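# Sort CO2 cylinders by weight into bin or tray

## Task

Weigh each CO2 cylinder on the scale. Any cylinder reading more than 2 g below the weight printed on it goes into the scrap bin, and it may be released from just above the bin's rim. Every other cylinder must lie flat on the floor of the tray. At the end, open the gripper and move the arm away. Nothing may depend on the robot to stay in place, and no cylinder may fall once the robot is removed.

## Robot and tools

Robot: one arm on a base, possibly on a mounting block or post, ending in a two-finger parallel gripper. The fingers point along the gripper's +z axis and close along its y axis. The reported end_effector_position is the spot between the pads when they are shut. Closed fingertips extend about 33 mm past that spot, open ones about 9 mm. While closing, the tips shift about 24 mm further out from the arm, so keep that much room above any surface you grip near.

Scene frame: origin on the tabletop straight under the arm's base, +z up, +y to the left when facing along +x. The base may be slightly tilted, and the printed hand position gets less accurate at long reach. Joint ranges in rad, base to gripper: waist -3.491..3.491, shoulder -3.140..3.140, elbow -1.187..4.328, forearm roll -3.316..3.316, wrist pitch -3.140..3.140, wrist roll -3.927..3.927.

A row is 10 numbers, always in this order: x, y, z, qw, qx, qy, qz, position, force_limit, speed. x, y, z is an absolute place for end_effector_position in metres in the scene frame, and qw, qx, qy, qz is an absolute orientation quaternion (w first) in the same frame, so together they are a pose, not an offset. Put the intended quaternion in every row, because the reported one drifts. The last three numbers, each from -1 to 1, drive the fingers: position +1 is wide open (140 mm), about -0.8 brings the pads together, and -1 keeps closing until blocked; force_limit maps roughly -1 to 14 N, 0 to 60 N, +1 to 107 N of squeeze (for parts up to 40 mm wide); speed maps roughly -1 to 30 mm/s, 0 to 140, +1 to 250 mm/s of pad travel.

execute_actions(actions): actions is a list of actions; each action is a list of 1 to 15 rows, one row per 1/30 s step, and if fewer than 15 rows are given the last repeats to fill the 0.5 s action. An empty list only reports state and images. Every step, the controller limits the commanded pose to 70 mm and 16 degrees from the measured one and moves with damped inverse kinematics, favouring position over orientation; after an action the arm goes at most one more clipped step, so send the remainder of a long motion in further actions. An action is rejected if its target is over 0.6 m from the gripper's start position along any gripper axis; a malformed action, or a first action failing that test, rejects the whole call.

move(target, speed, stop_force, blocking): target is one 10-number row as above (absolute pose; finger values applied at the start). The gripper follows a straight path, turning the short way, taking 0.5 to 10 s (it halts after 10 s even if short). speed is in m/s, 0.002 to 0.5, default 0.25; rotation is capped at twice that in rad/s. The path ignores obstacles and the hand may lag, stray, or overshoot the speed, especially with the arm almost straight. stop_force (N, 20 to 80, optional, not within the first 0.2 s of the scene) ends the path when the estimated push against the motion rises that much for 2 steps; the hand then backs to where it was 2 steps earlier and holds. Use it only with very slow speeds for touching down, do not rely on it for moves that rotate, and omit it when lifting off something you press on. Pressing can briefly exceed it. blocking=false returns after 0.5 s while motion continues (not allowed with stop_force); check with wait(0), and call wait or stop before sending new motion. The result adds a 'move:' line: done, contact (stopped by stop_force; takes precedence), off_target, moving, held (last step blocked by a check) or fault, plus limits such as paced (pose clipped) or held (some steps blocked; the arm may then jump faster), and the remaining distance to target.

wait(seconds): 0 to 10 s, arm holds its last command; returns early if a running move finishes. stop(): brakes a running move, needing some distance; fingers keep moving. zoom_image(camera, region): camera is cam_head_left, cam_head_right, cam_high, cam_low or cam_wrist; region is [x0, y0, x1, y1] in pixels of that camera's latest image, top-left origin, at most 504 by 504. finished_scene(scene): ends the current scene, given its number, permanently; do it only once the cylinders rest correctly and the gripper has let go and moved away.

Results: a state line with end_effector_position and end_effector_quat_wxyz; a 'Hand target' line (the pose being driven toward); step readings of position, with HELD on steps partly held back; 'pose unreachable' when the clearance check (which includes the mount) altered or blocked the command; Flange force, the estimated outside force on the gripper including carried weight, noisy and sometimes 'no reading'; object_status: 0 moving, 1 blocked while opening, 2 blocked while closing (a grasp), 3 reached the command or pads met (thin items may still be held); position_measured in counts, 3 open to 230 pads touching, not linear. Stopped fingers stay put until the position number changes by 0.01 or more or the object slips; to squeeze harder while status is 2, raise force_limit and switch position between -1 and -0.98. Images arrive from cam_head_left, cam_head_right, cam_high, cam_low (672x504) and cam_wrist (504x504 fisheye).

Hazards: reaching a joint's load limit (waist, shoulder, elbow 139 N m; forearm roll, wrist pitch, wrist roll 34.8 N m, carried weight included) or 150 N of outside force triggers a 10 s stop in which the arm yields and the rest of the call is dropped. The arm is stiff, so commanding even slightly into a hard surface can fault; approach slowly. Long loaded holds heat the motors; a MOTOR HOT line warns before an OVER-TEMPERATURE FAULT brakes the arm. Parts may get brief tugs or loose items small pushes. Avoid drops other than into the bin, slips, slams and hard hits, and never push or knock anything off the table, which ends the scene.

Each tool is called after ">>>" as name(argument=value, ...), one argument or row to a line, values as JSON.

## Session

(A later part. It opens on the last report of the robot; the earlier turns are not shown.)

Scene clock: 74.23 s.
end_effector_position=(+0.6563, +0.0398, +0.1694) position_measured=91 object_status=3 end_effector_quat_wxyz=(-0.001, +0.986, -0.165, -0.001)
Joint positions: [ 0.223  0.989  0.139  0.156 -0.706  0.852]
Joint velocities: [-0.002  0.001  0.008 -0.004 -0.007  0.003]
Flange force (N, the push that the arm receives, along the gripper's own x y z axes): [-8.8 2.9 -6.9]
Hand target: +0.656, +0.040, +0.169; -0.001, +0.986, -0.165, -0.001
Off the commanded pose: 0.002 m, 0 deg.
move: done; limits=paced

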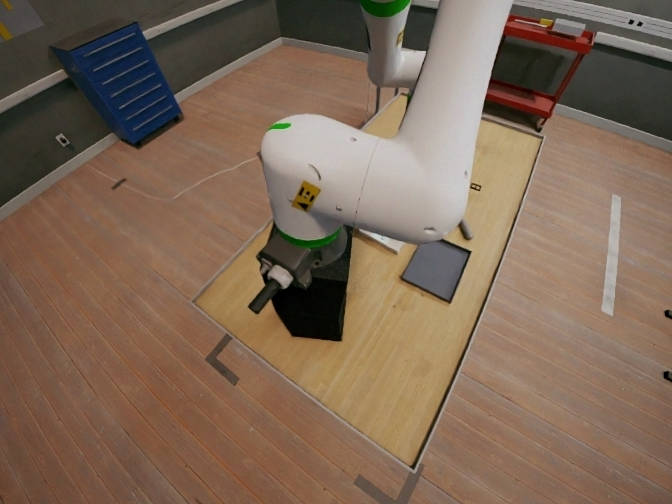

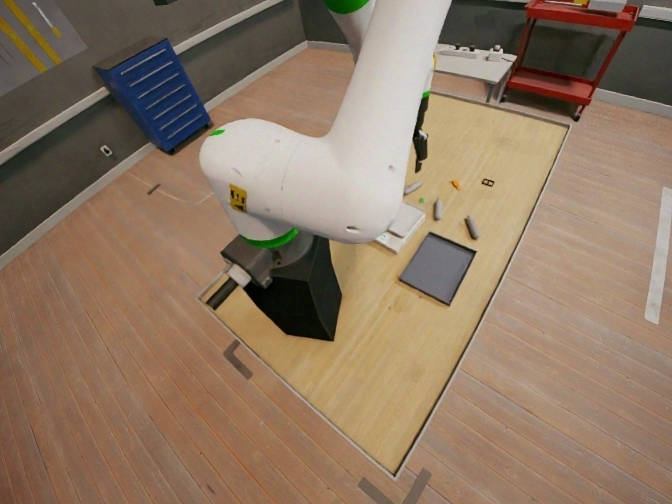

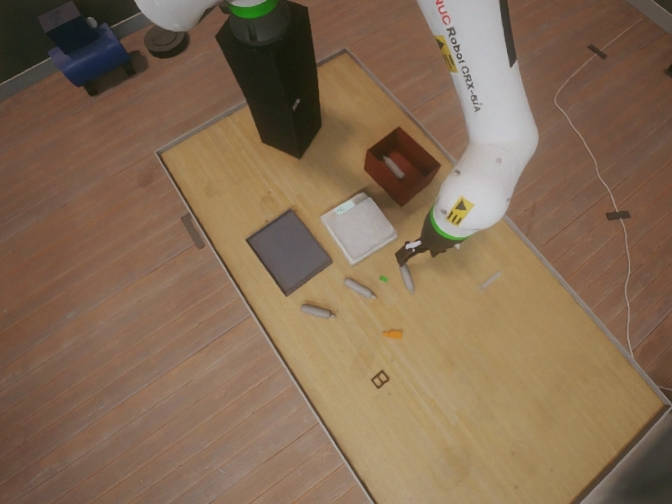

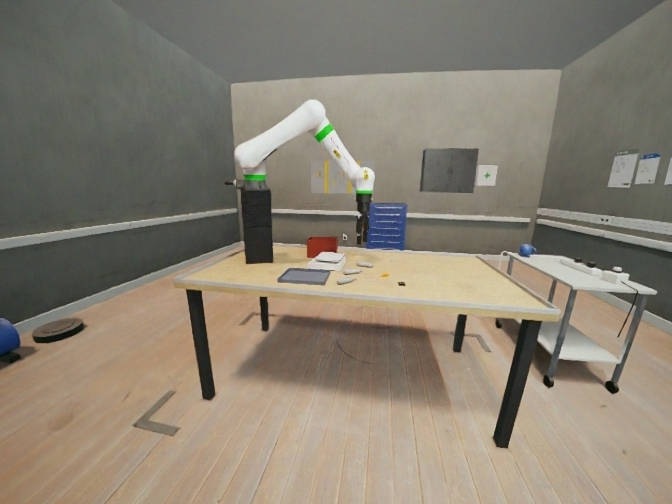

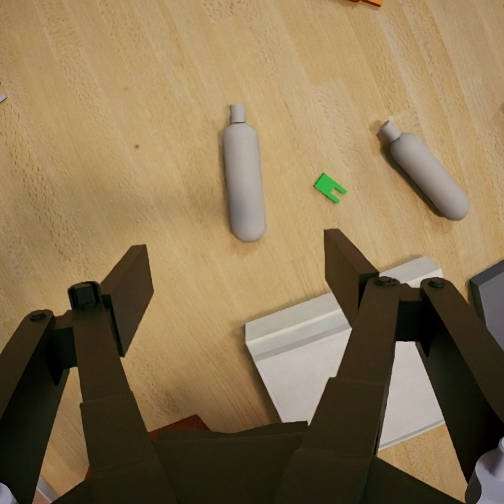

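>>> execute_actions(
  actions=[
    [[0.648,0.032,0.1,0,0.986,-0.165,0,-0.1,0,0]],
    [[0.648,0.032,0.048,0,0.986,-0.165,0,-0.1,0,0]],
    [[0.648,0.032,0.048,0,0.986,-0.165,0,-1,0,0]],
    [[0.648,0.032,0.11,0,0.986,-0.165,0,-1,0,0]],
  ],
)

>>> move(
  target=[0.68,0.0,0.52,-0.7,0.714,0,0,-1,0,0],
  speed=0.5,
)

>>> move(
  target=[0.68,-0.08,0.64,-0.95,0.31,0,0,-1,0,0],
  speed=0.5,
)

>>> zoom_image(
  camera="cam_high",
  region=[430,150,570,290],
)

Scene clock: 80.60 s.
end_effector_position=(+0.6480, +0.0320, +0.1098) position_measured=193 object_status=2 end_effector_quat_wxyz=(+0.000, +0.986, -0.165, -0.000)
Joint positions: [ 0.206  1.088  0.146  0.181 -0.613  0.84 ]
Joint velocities: [ 0.    -0.002 -0.002 -0.    -0.002 -0.006]
Flange force (N, the push that the arm receives, along the gripper's own x y z axes): [-8.6 3.5 -5.1]
Flange force at the end of the 1st action (N, along the gripper's axes at the end of the call): [-10.5 2.6 -5.9]
Flange force at the end of the 2nd action (N, along the gripper's axes at the end of the call): [-8.2 2.5 -6.8]
Flange force at the end of the 3rd action (N, along the gripper's axes at the end of the call): [-12.3 0.5 -27.8]
Hand target: +0.648, +0.032, +0.110; -0.000, +0.986, -0.165, -0.000
Off the commanded pose: 0.000 m, 0 deg.
Step readings (end_effector_position; steps 1 to 15: 1st action; 16 to 30: 2nd action; 31 to 45: 3rd action; 46 to 60: 4th action):
0: (+0.6563, +0.0398, +0.1694)
1: (+0.6562, +0.0397, +0.1691)
2: (+0.6559, +0.0396, +0.1666)
4: (+0.6525, +0.0374, +0.1497)
8: (+0.6430, +0.0321, +0.1074)
15: (+0.6479, +0.0320, +0.1002)
16: (+0.6478, +0.0319, +0.1000)
17: (+0.6480, +0.0320, +0.0979)
19: (+0.6470, +0.0319, +0.0845)
23: (+0.6459, +0.0318, +0.0529)
30: (+0.6480, +0.0319, +0.0482)
31: (+0.6480, +0.0319, +0.0481)
32: (+0.6480, +0.0319, +0.0481)
34: (+0.6480, +0.0320, +0.0480)
38: (+0.6480, +0.0320, +0.0480)
45: (+0.6480, +0.0320, +0.0480)
46: (+0.6481, +0.0320, +0.0482)
47: (+0.6481, +0.0319, +0.0500)
49: (+0.6488, +0.0319, +0.0629)
53: (+0.6494, +0.0321, +0.1004)
60: end_effector_position above

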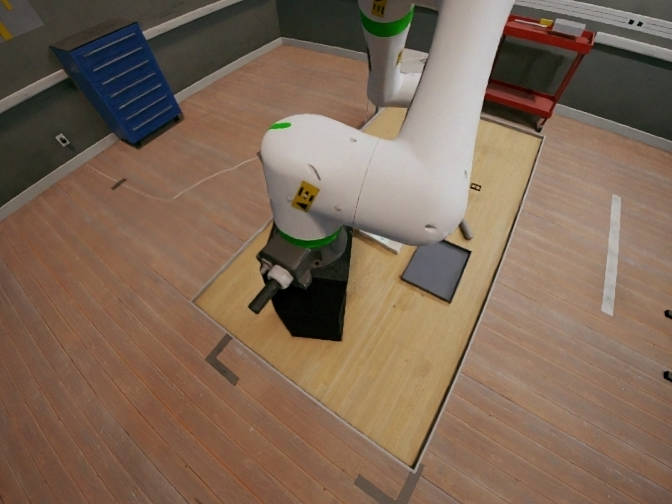

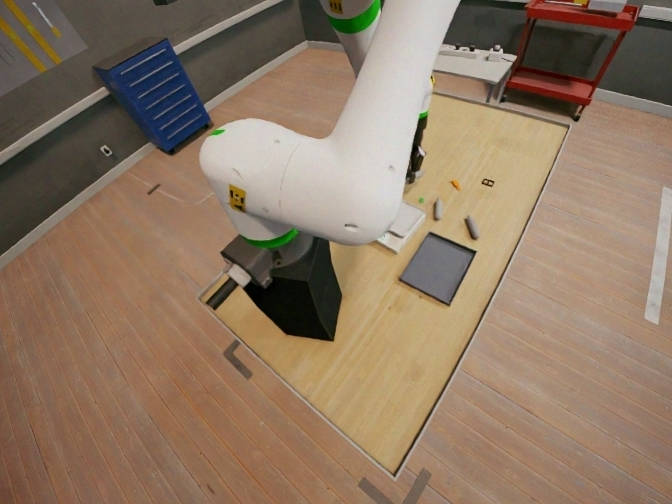

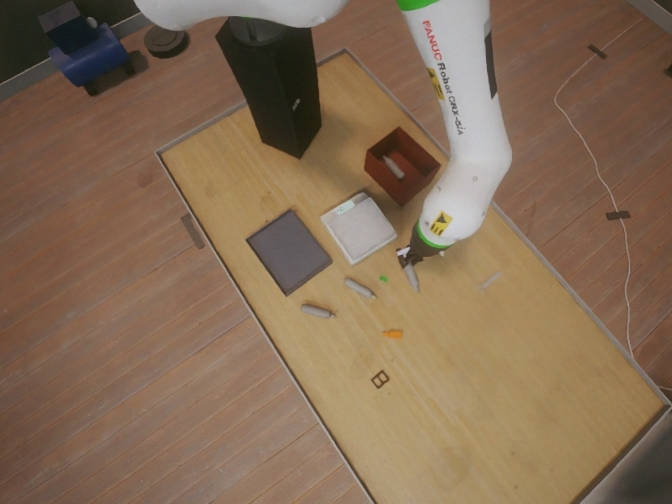

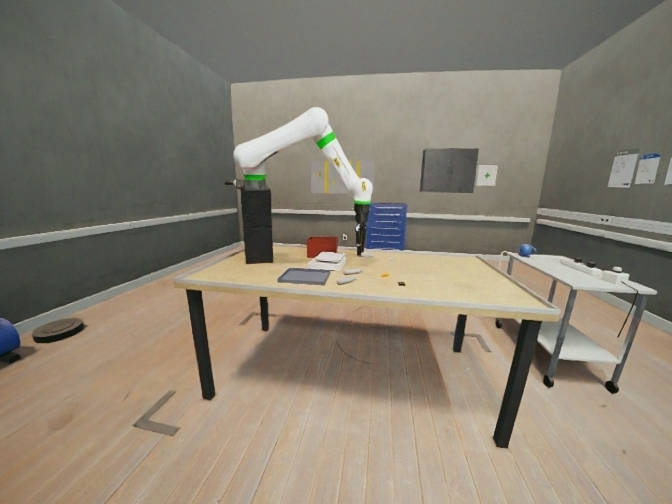

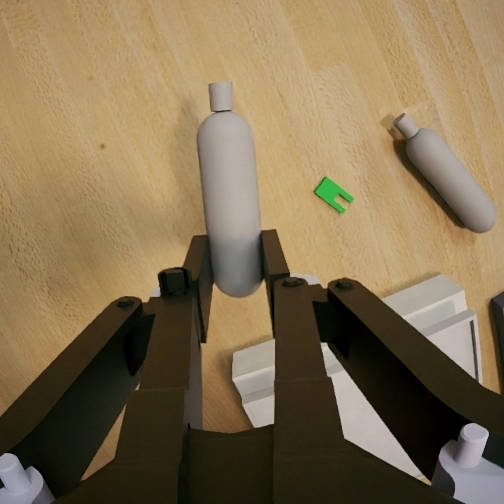

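Scene clock: 82.73 s.
end_effector_position=(+0.6818, +0.0007, +0.5208) position_measured=193 object_status=2 end_effector_quat_wxyz=(+0.701, -0.713, -0.001, -0.002)
Joint positions: [-0.481  1.123  0.891 -1.349 -1.959  1.926]
Joint velocities: [ 0.001  0.002  0.004 -0.003 -0.004 -0.004]
Flange force (N, the push that the arm receives, along the gripper's own x y z axes): [-13.1 -6.2 8.2]
Hand target: +0.682, +0.001, +0.521; +0.701, -0.713, -0.001, -0.002
Off the commanded pose: 0.002 m, 0 deg.
move: done

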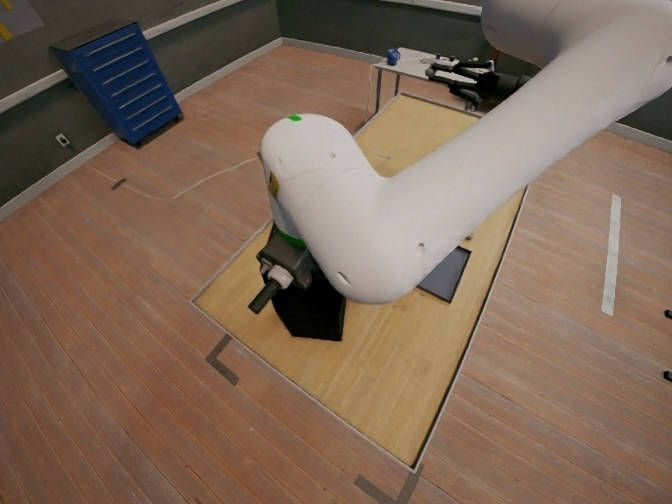

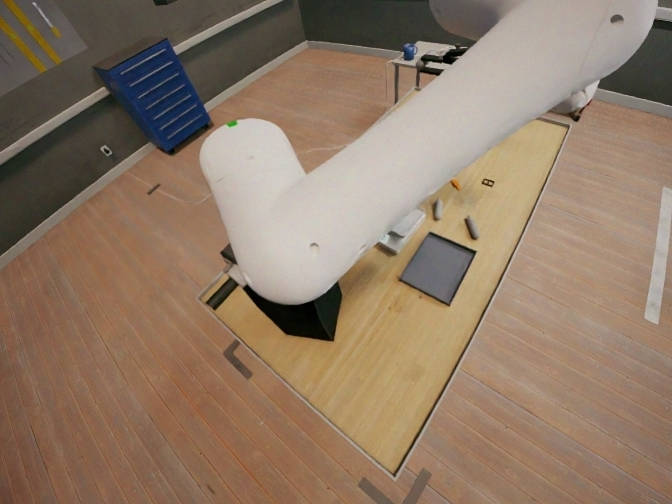

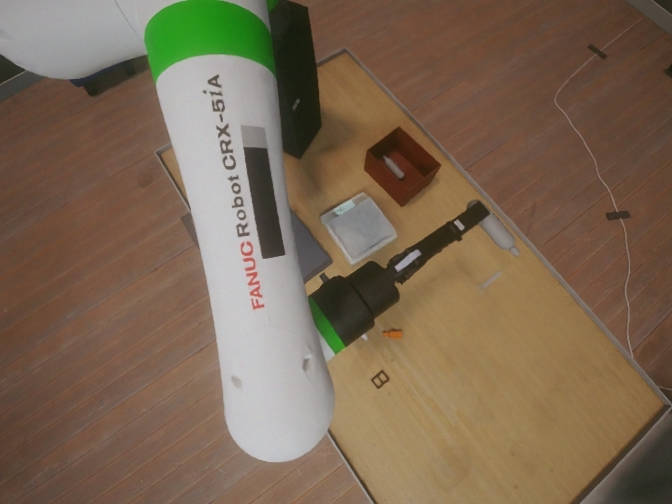

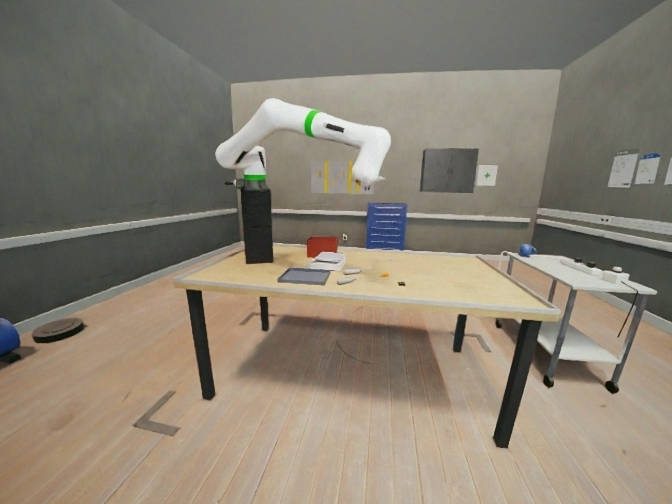

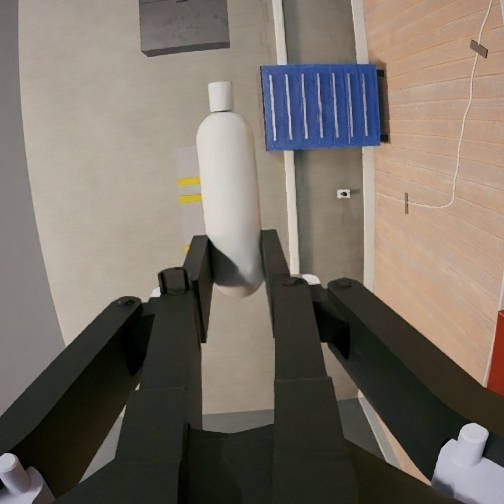

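Scene clock: 84.23 s.
end_effector_position=(+0.6804, -0.0807, +0.6398) position_measured=193 object_status=2 end_effector_quat_wxyz=(+0.951, -0.310, +0.001, -0.002)
Joint positions: [-0.573  1.42   0.935 -2.294 -2.307  1.573]
Joint velocities: [ 0.001  0.    -0.001 -0.002 -0.001 -0.002]
Flange force (N, the push that the arm receives, along the gripper's own x y z axes): [-4.7 2.5 6.0]
Hand target: +0.680, -0.081, +0.640; +0.951, -0.310, +0.001, -0.002
Off the commanded pose: 0.001 m, 0 deg.
move: done

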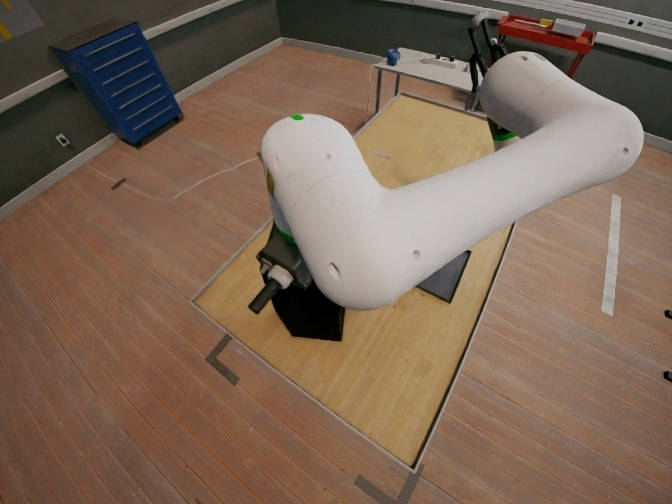

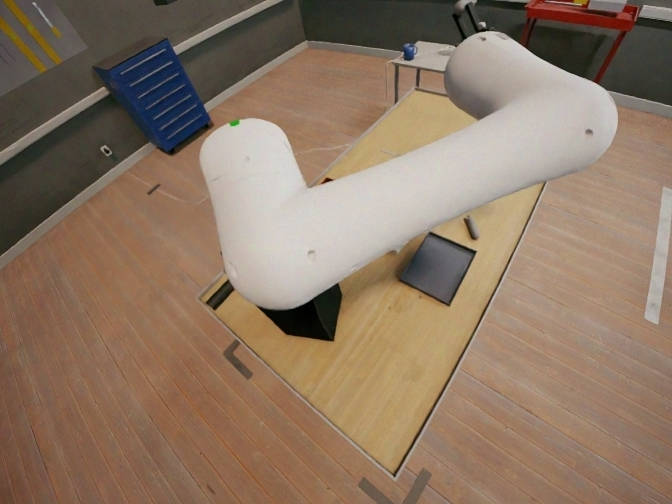

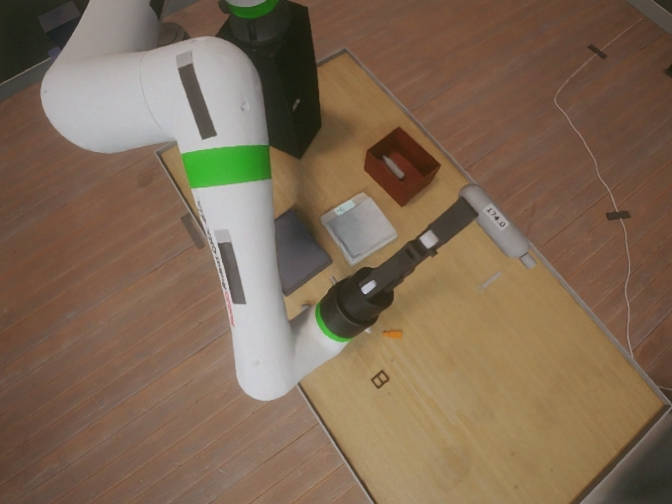

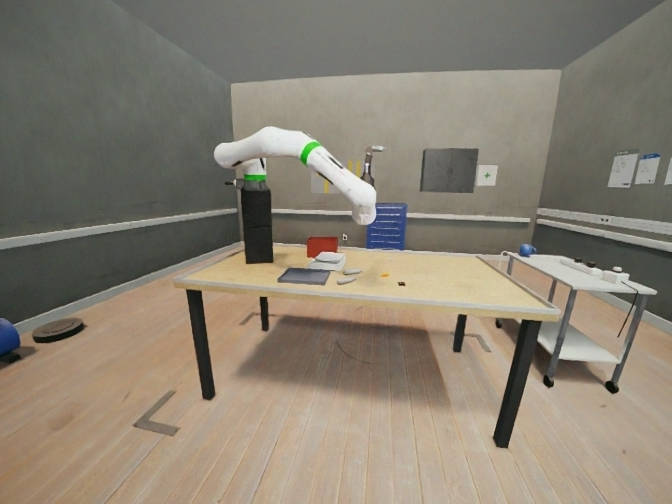

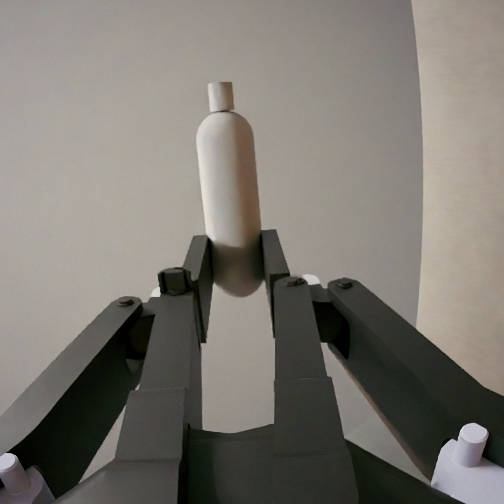

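Region (430, 150, 570, 290) of cam_high's 672x504 image, scaled by 3.600, with more detail than that image has.

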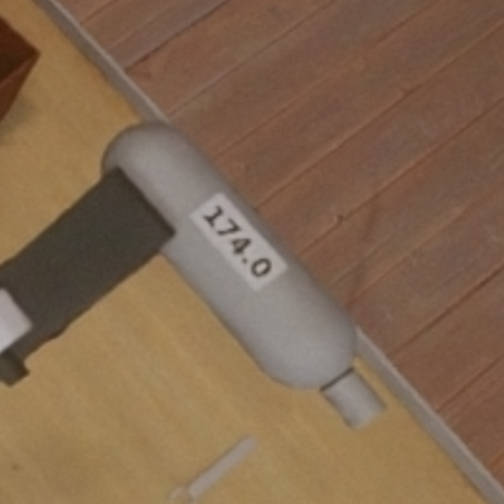

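>>> move(
  target=[0.66,0.0,0.5,-0.7,0.714,0,0,-1,0,0],
  speed=0.5,
)

>>> move(
  target=[0.455,-0.015,0.16,0,1,0,0,-1,0,0],
  speed=0.5,
)

>>> execute_actions(
  actions=[
    [[0.455,-0.015,0.123,0,1,0,0,-1,0,0]],
    [[0.455,-0.015,0.112,0,1,0,0,-1,0,0]],
    [[0.455,-0.015,0.112,0,1,0,0,-0.15,0,0]],
    [[0.48,-0.015,0.15,0,1,0,0,0.6,0,0]],
  ],
)

>>> wait(
  seconds=2,
)

Scene clock: 92.27 s.
end_effector_position=(+0.6596, +0.0006, +0.5003) position_measured=193 object_status=2 end_effector_quat_wxyz=(+0.700, -0.714, -0.001, +0.001)
Joint positions: [-0.489  1.114  0.816 -1.316 -1.954  1.993]
Joint velocities: [ 0.    -0.003 -0.002  0.     0.002  0.002]
Flange force (N, the push that the arm receives, along the gripper's own x y z axes): [-2.3 -2.3 1.5]
Hand target: +0.660, +0.001, +0.500; +0.700, -0.714, -0.001, +0.001
Off the commanded pose: 0.001 m, 0 deg.
move: done

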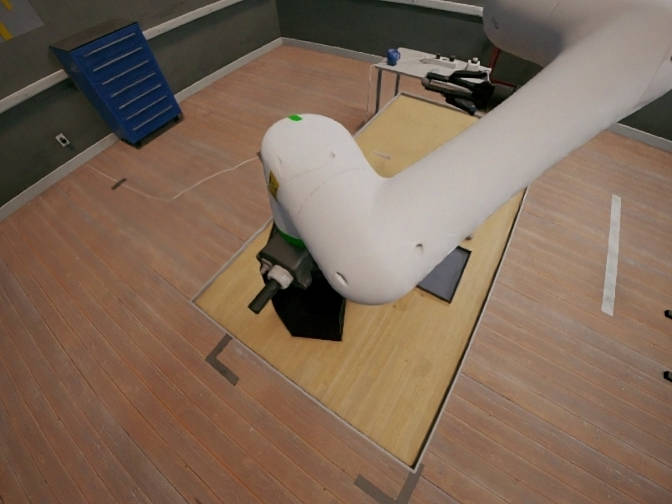

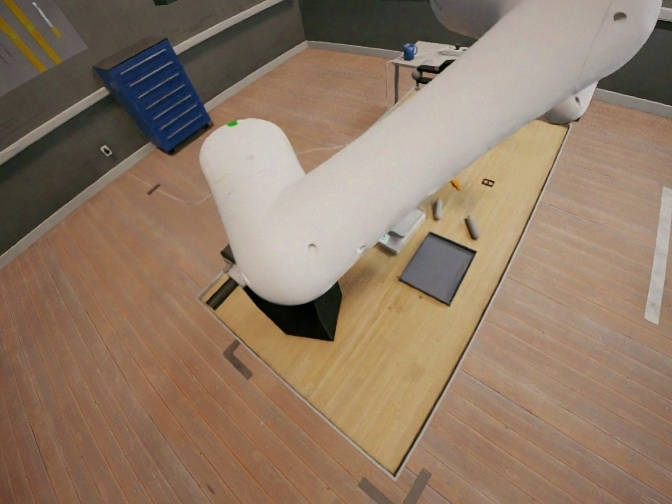

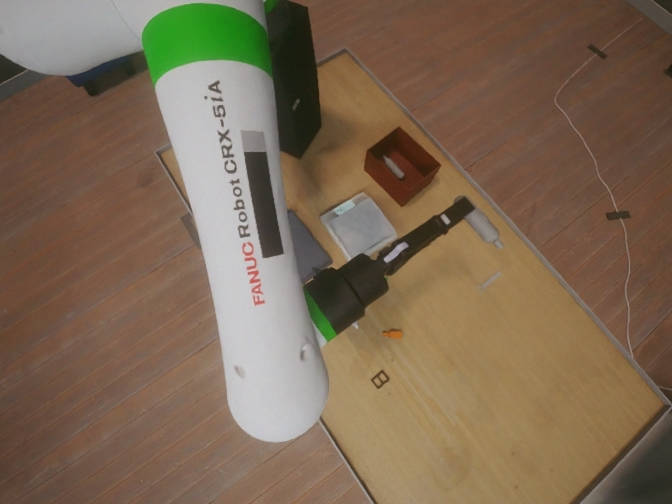

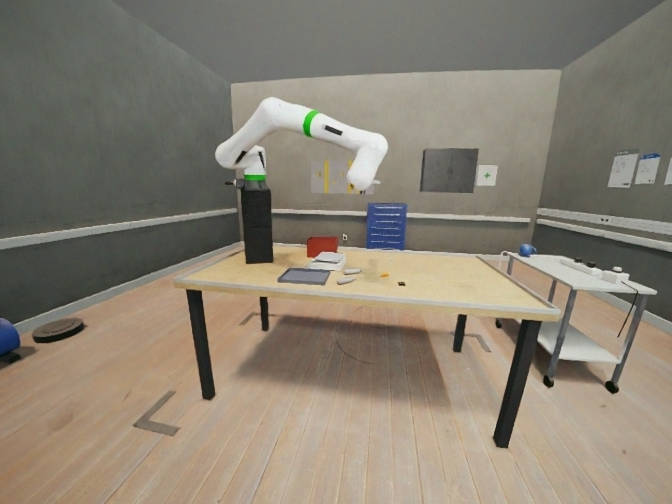

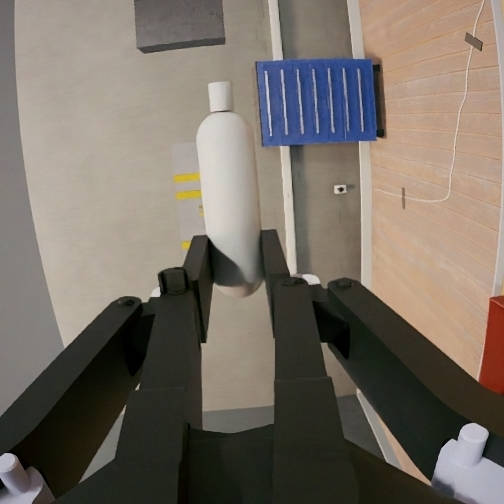

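Scene clock: 94.93 s.
end_effector_position=(+0.4534, -0.0161, +0.1598) position_measured=193 object_status=2 end_effector_quat_wxyz=(+0.001, +1.000, +0.001, -0.003)
Joint positions: [ 0.203  0.737 -0.576  0.417 -0.262  0.92 ]
Joint velocities: [-0.007 -0.006 -0.042  0.121  0.035 -0.118]
Flange force (N, the push that the arm receives, along the gripper's own x y z axes): no reading
Hand target: +0.453, -0.016, +0.160; +0.002, +1.000, +0.001, -0.003
Off the commanded pose: 0.002 m, 0 deg.
move: done

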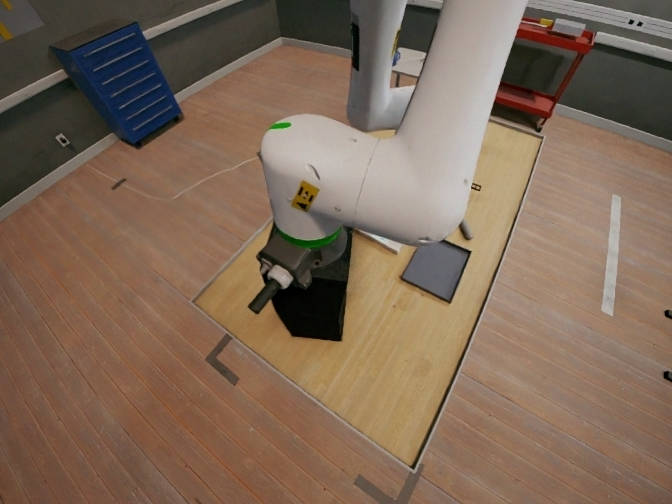

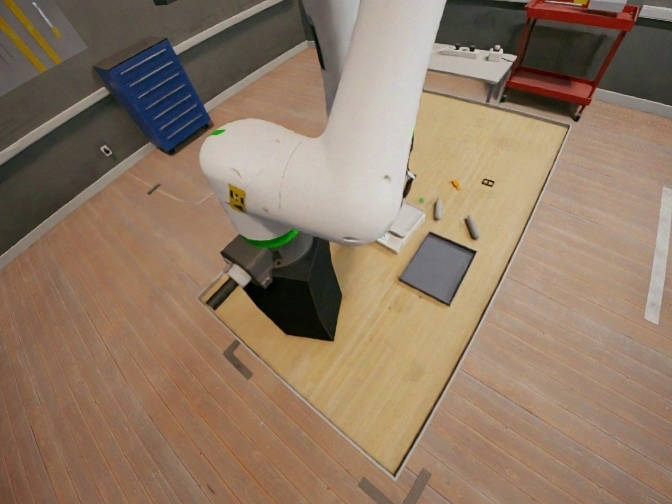

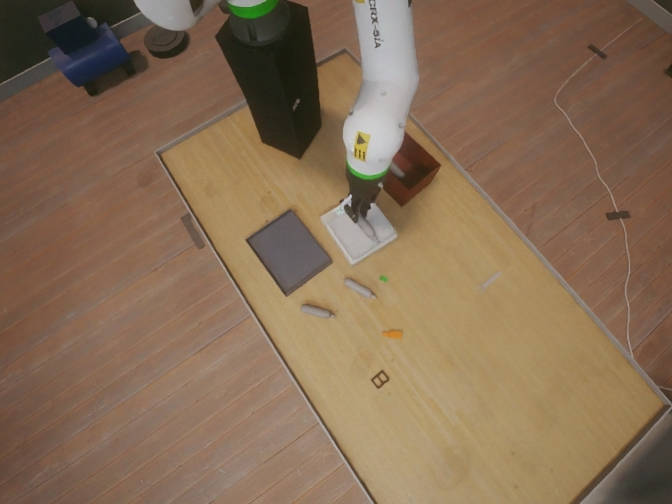

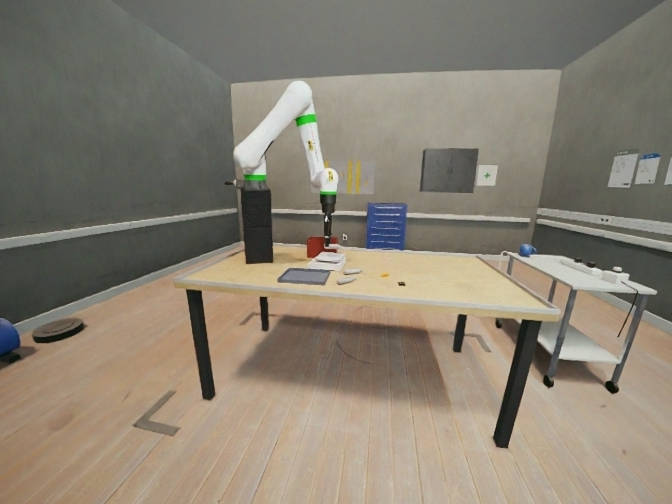

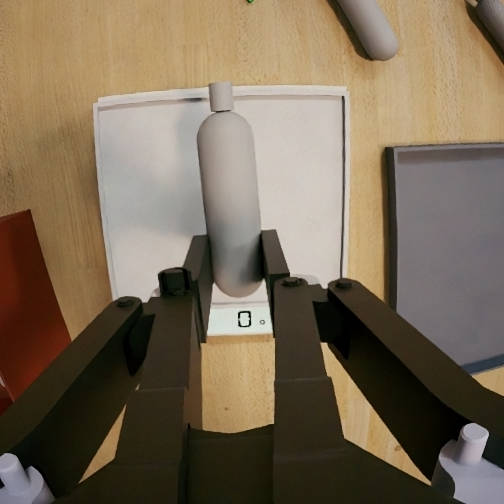

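Scene clock: 96.93 s.
end_effector_position=(+0.4794, -0.0146, +0.1495) position_measured=53 object_status=0 end_effector_quat_wxyz=(+0.007, +1.000, -0.000, +0.014)
Joint positions: [ 0.172  0.771 -0.582  0.642 -0.206  0.725]
Joint velocities: [ 0.075  0.024  0.138 -0.484 -0.118  0.412]
Flange force (N, the push that the arm receives, along the gripper's own x y z axes): no reading
Flange force at the end of the 1st action (N, along the gripper's axes at the end of the call): no reading
Flange force at the end of the 2nd action (N, along the gripper's axes at the end of the call): no reading
Flange force at the end of the 3rd action (N, along the gripper's axes at the end of the call): no reading
Hand target: +0.479, -0.014, +0.150; +0.007, +1.000, -0.000, +0.012
Off the commanded pose: 0.001 m, 2 deg.
Step readings (end_effector_position; steps 1 to 15: 1st action; 16 to 30: 2nd action; 31 to 45: 3rd action; 46 to 60: 4th action):
0: (+0.4534, -0.0161, +0.1598)
1: (+0.4536, -0.0161, +0.1597)
2: (+0.4546, -0.0159, +0.1583)
4: (+0.4558, -0.0149, +0.1486)
8: (+0.4534, -0.0143, +0.1264)
15: (+0.4550, -0.0149, +0.1231)
16: (+0.4552, -0.0149, +0.1231)
17: (+0.4559, -0.0148, +0.1219)
19: (+0.4549, -0.0149, +0.1156)
23: (+0.4554, -0.0149, +0.1125)
30: (+0.4553, -0.0150, +0.1122)
31: (+0.4553, -0.0150, +0.1122)
32: (+0.4553, -0.0150, +0.1122)
34: (+0.4553, -0.0150, +0.1122)
38: (+0.4553, -0.0150, +0.1122)
45: (+0.4553, -0.0150, +0.1122)
46: (+0.4554, -0.0150, +0.1124)
47: (+0.4564, -0.0152, +0.1141)
49: (+0.4641, -0.0155, +0.1253)
53: (+0.4781, -0.0148, +0.1470)
60: end_effector_position above

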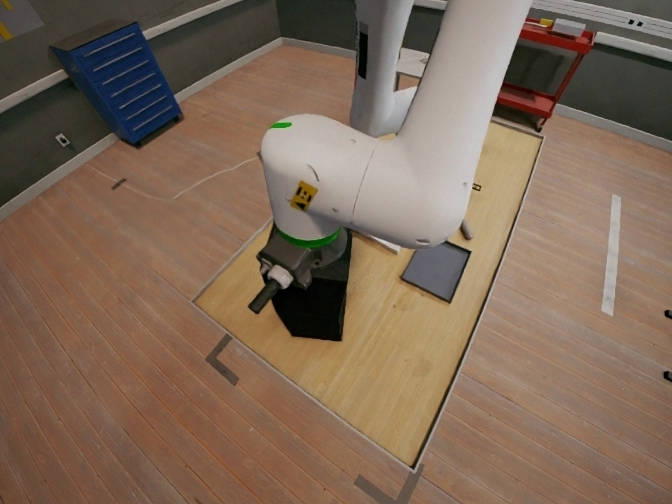

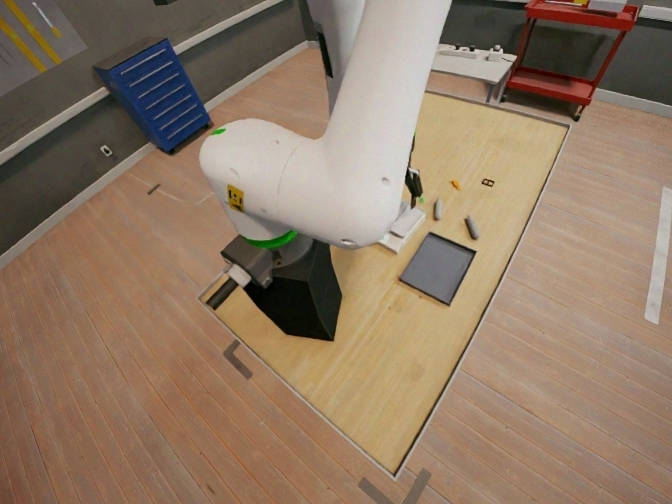

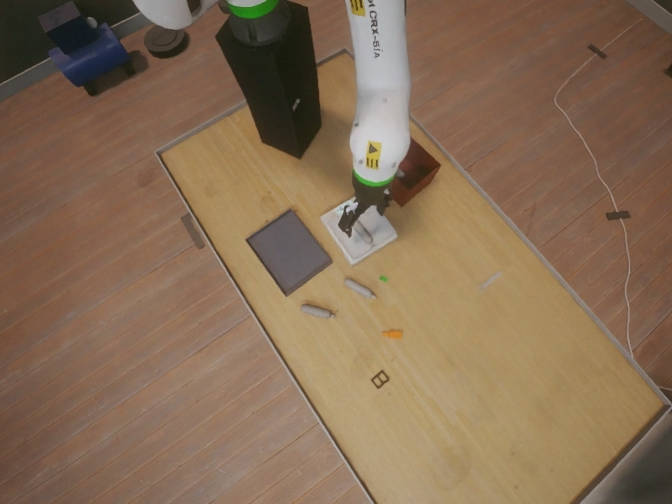

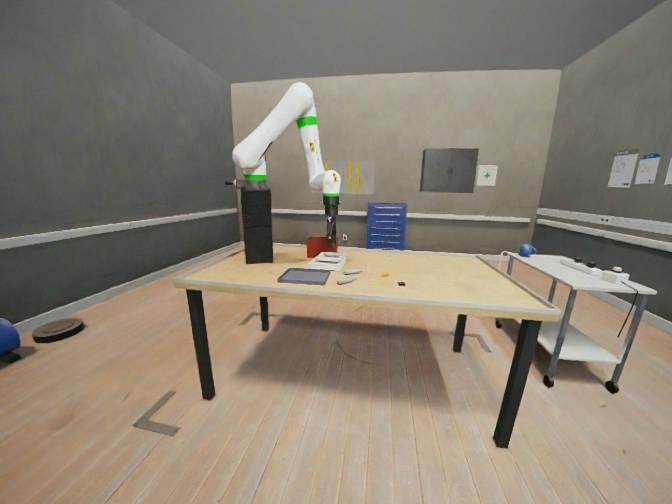

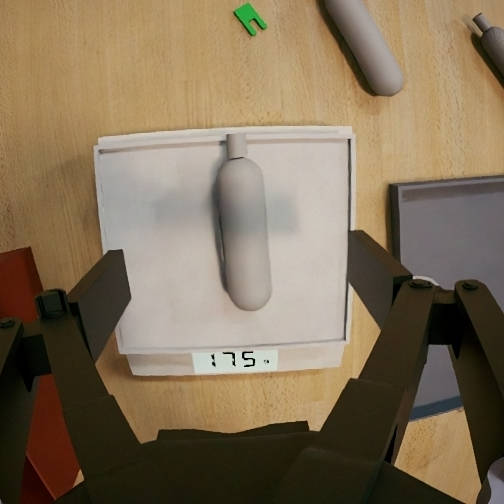

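Scene clock: 98.93 s.
end_effector_position=(+0.4793, -0.0143, +0.1496) position_measured=53 object_status=3 end_effector_quat_wxyz=(+0.007, +1.000, -0.000, +0.012)
Joint positions: [ 0.18   0.773 -0.567  0.59  -0.219  0.769]
Joint velocities: [-0.    -0.     0.    -0.     0.    -0.001]
Flange force (N, the push that the arm receives, along the gripper's own x y z axes): no reading
Hand target: +0.479, -0.014, +0.150; +0.007, +1.000, -0.000, +0.012
Off the commanded pose: 0.001 m, 2 deg.
wait: 2.00 s; at rest by 0.17 s

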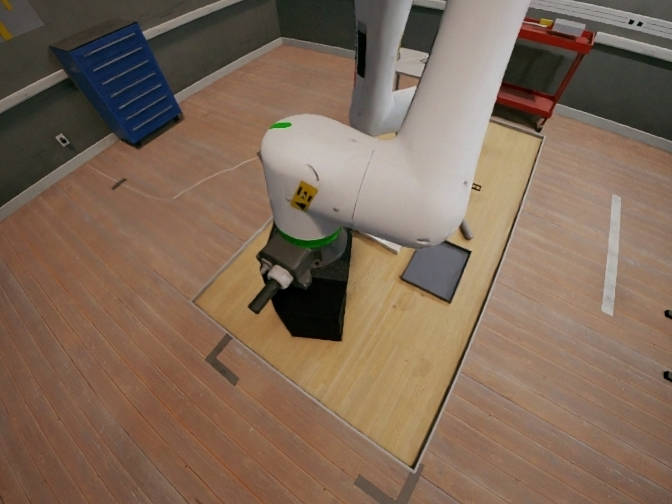

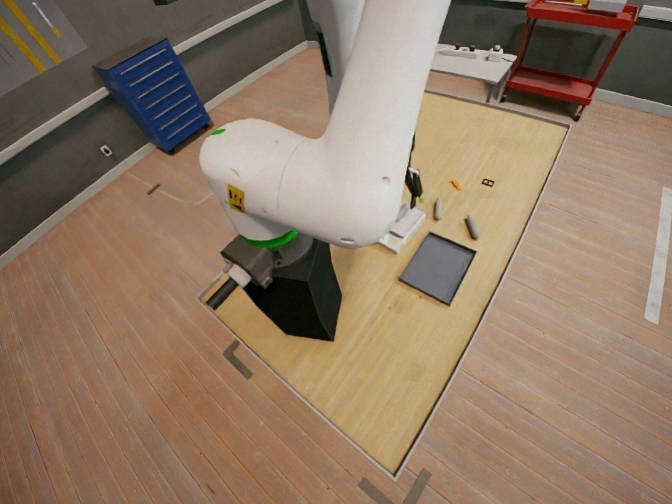

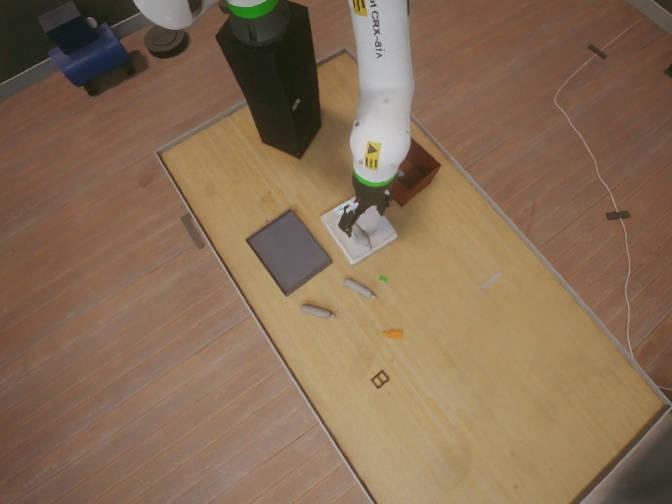

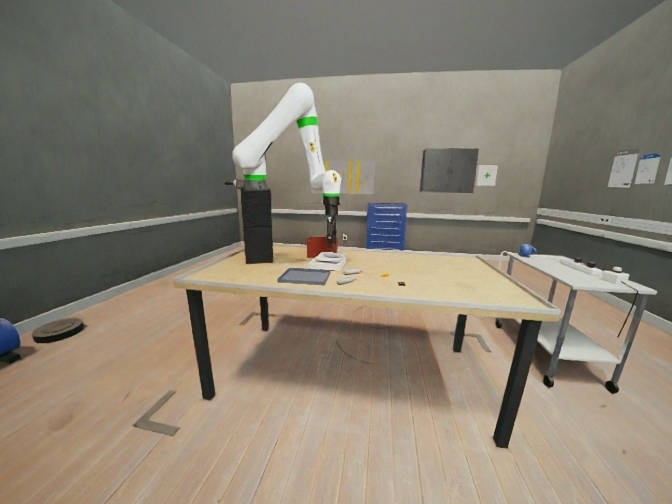

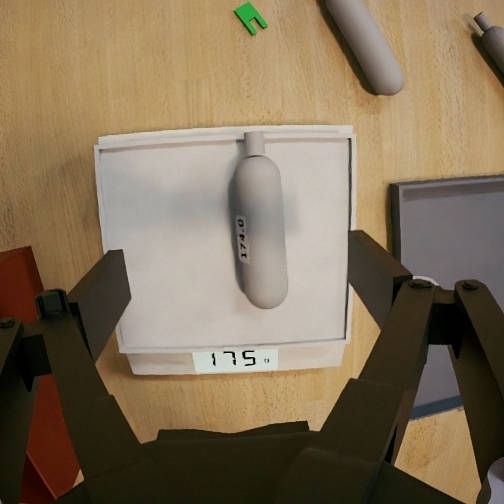

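It rolled; descend wide open and check.

>>> execute_actions(
  actions=[
    [[0.485,-0.031,0.13,0,1,0,0,0.3,0,0]],
  ],
)

Scene clock: 102.13 s.
end_effector_position=(+0.4847, -0.0306, +0.1299) position_measured=91 object_status=3 end_effector_quat_wxyz=(+0.001, +1.000, -0.000, +0.002)
Joint positions: [ 0.148  0.833 -0.48   0.444 -0.248  0.946]
Joint velocities: [ 0.013  0.013  0.106 -0.285 -0.094  0.273]
Flange force (N, the push that the arm receives, along the gripper's own x y z axes): no reading
Hand target: +0.485, -0.031, +0.130; +0.001, +1.000, -0.000, +0.001
Off the commanded pose: 0.001 m, 0 deg.
Step readings (end_effector_position):
0: (+0.4793, -0.0143, +0.1496)
1: (+0.4794, -0.0144, +0.1494)
2: (+0.4796, -0.0157, +0.1479)
4: (+0.4816, -0.0233, +0.1394)
8: (+0.4843, -0.0302, +0.1308)
15: end_effector_position above

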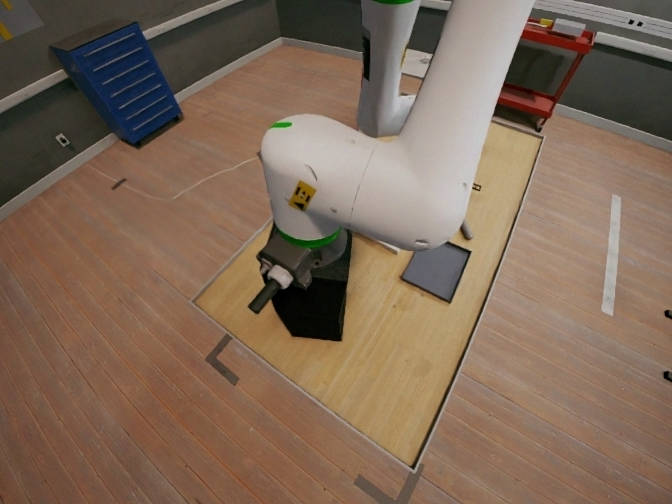

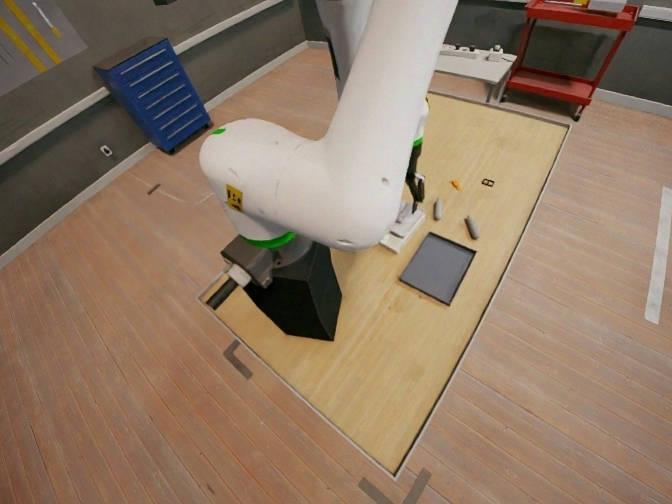

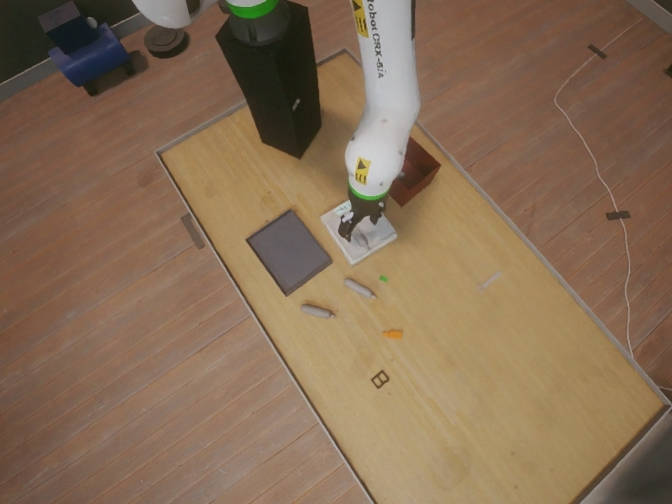

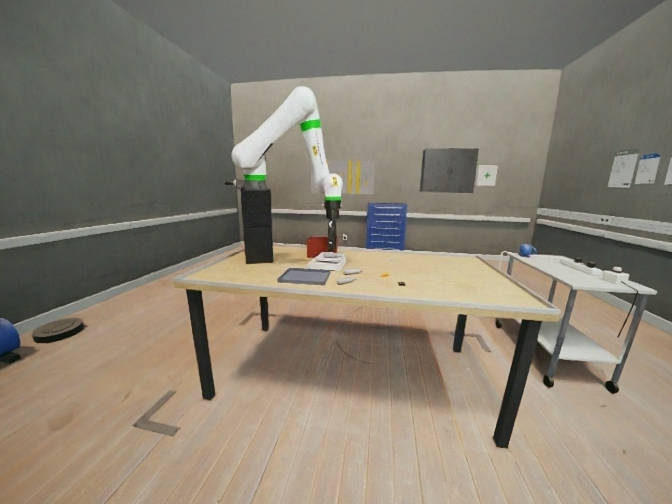

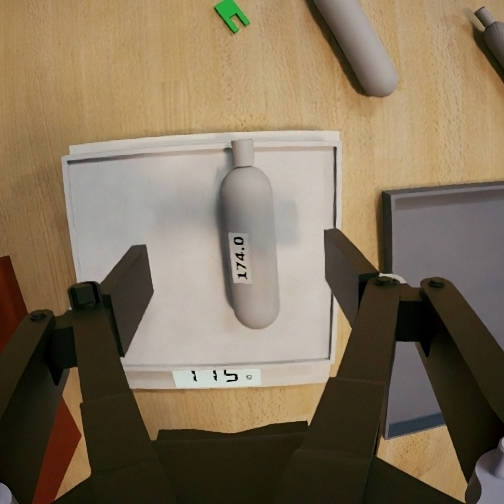

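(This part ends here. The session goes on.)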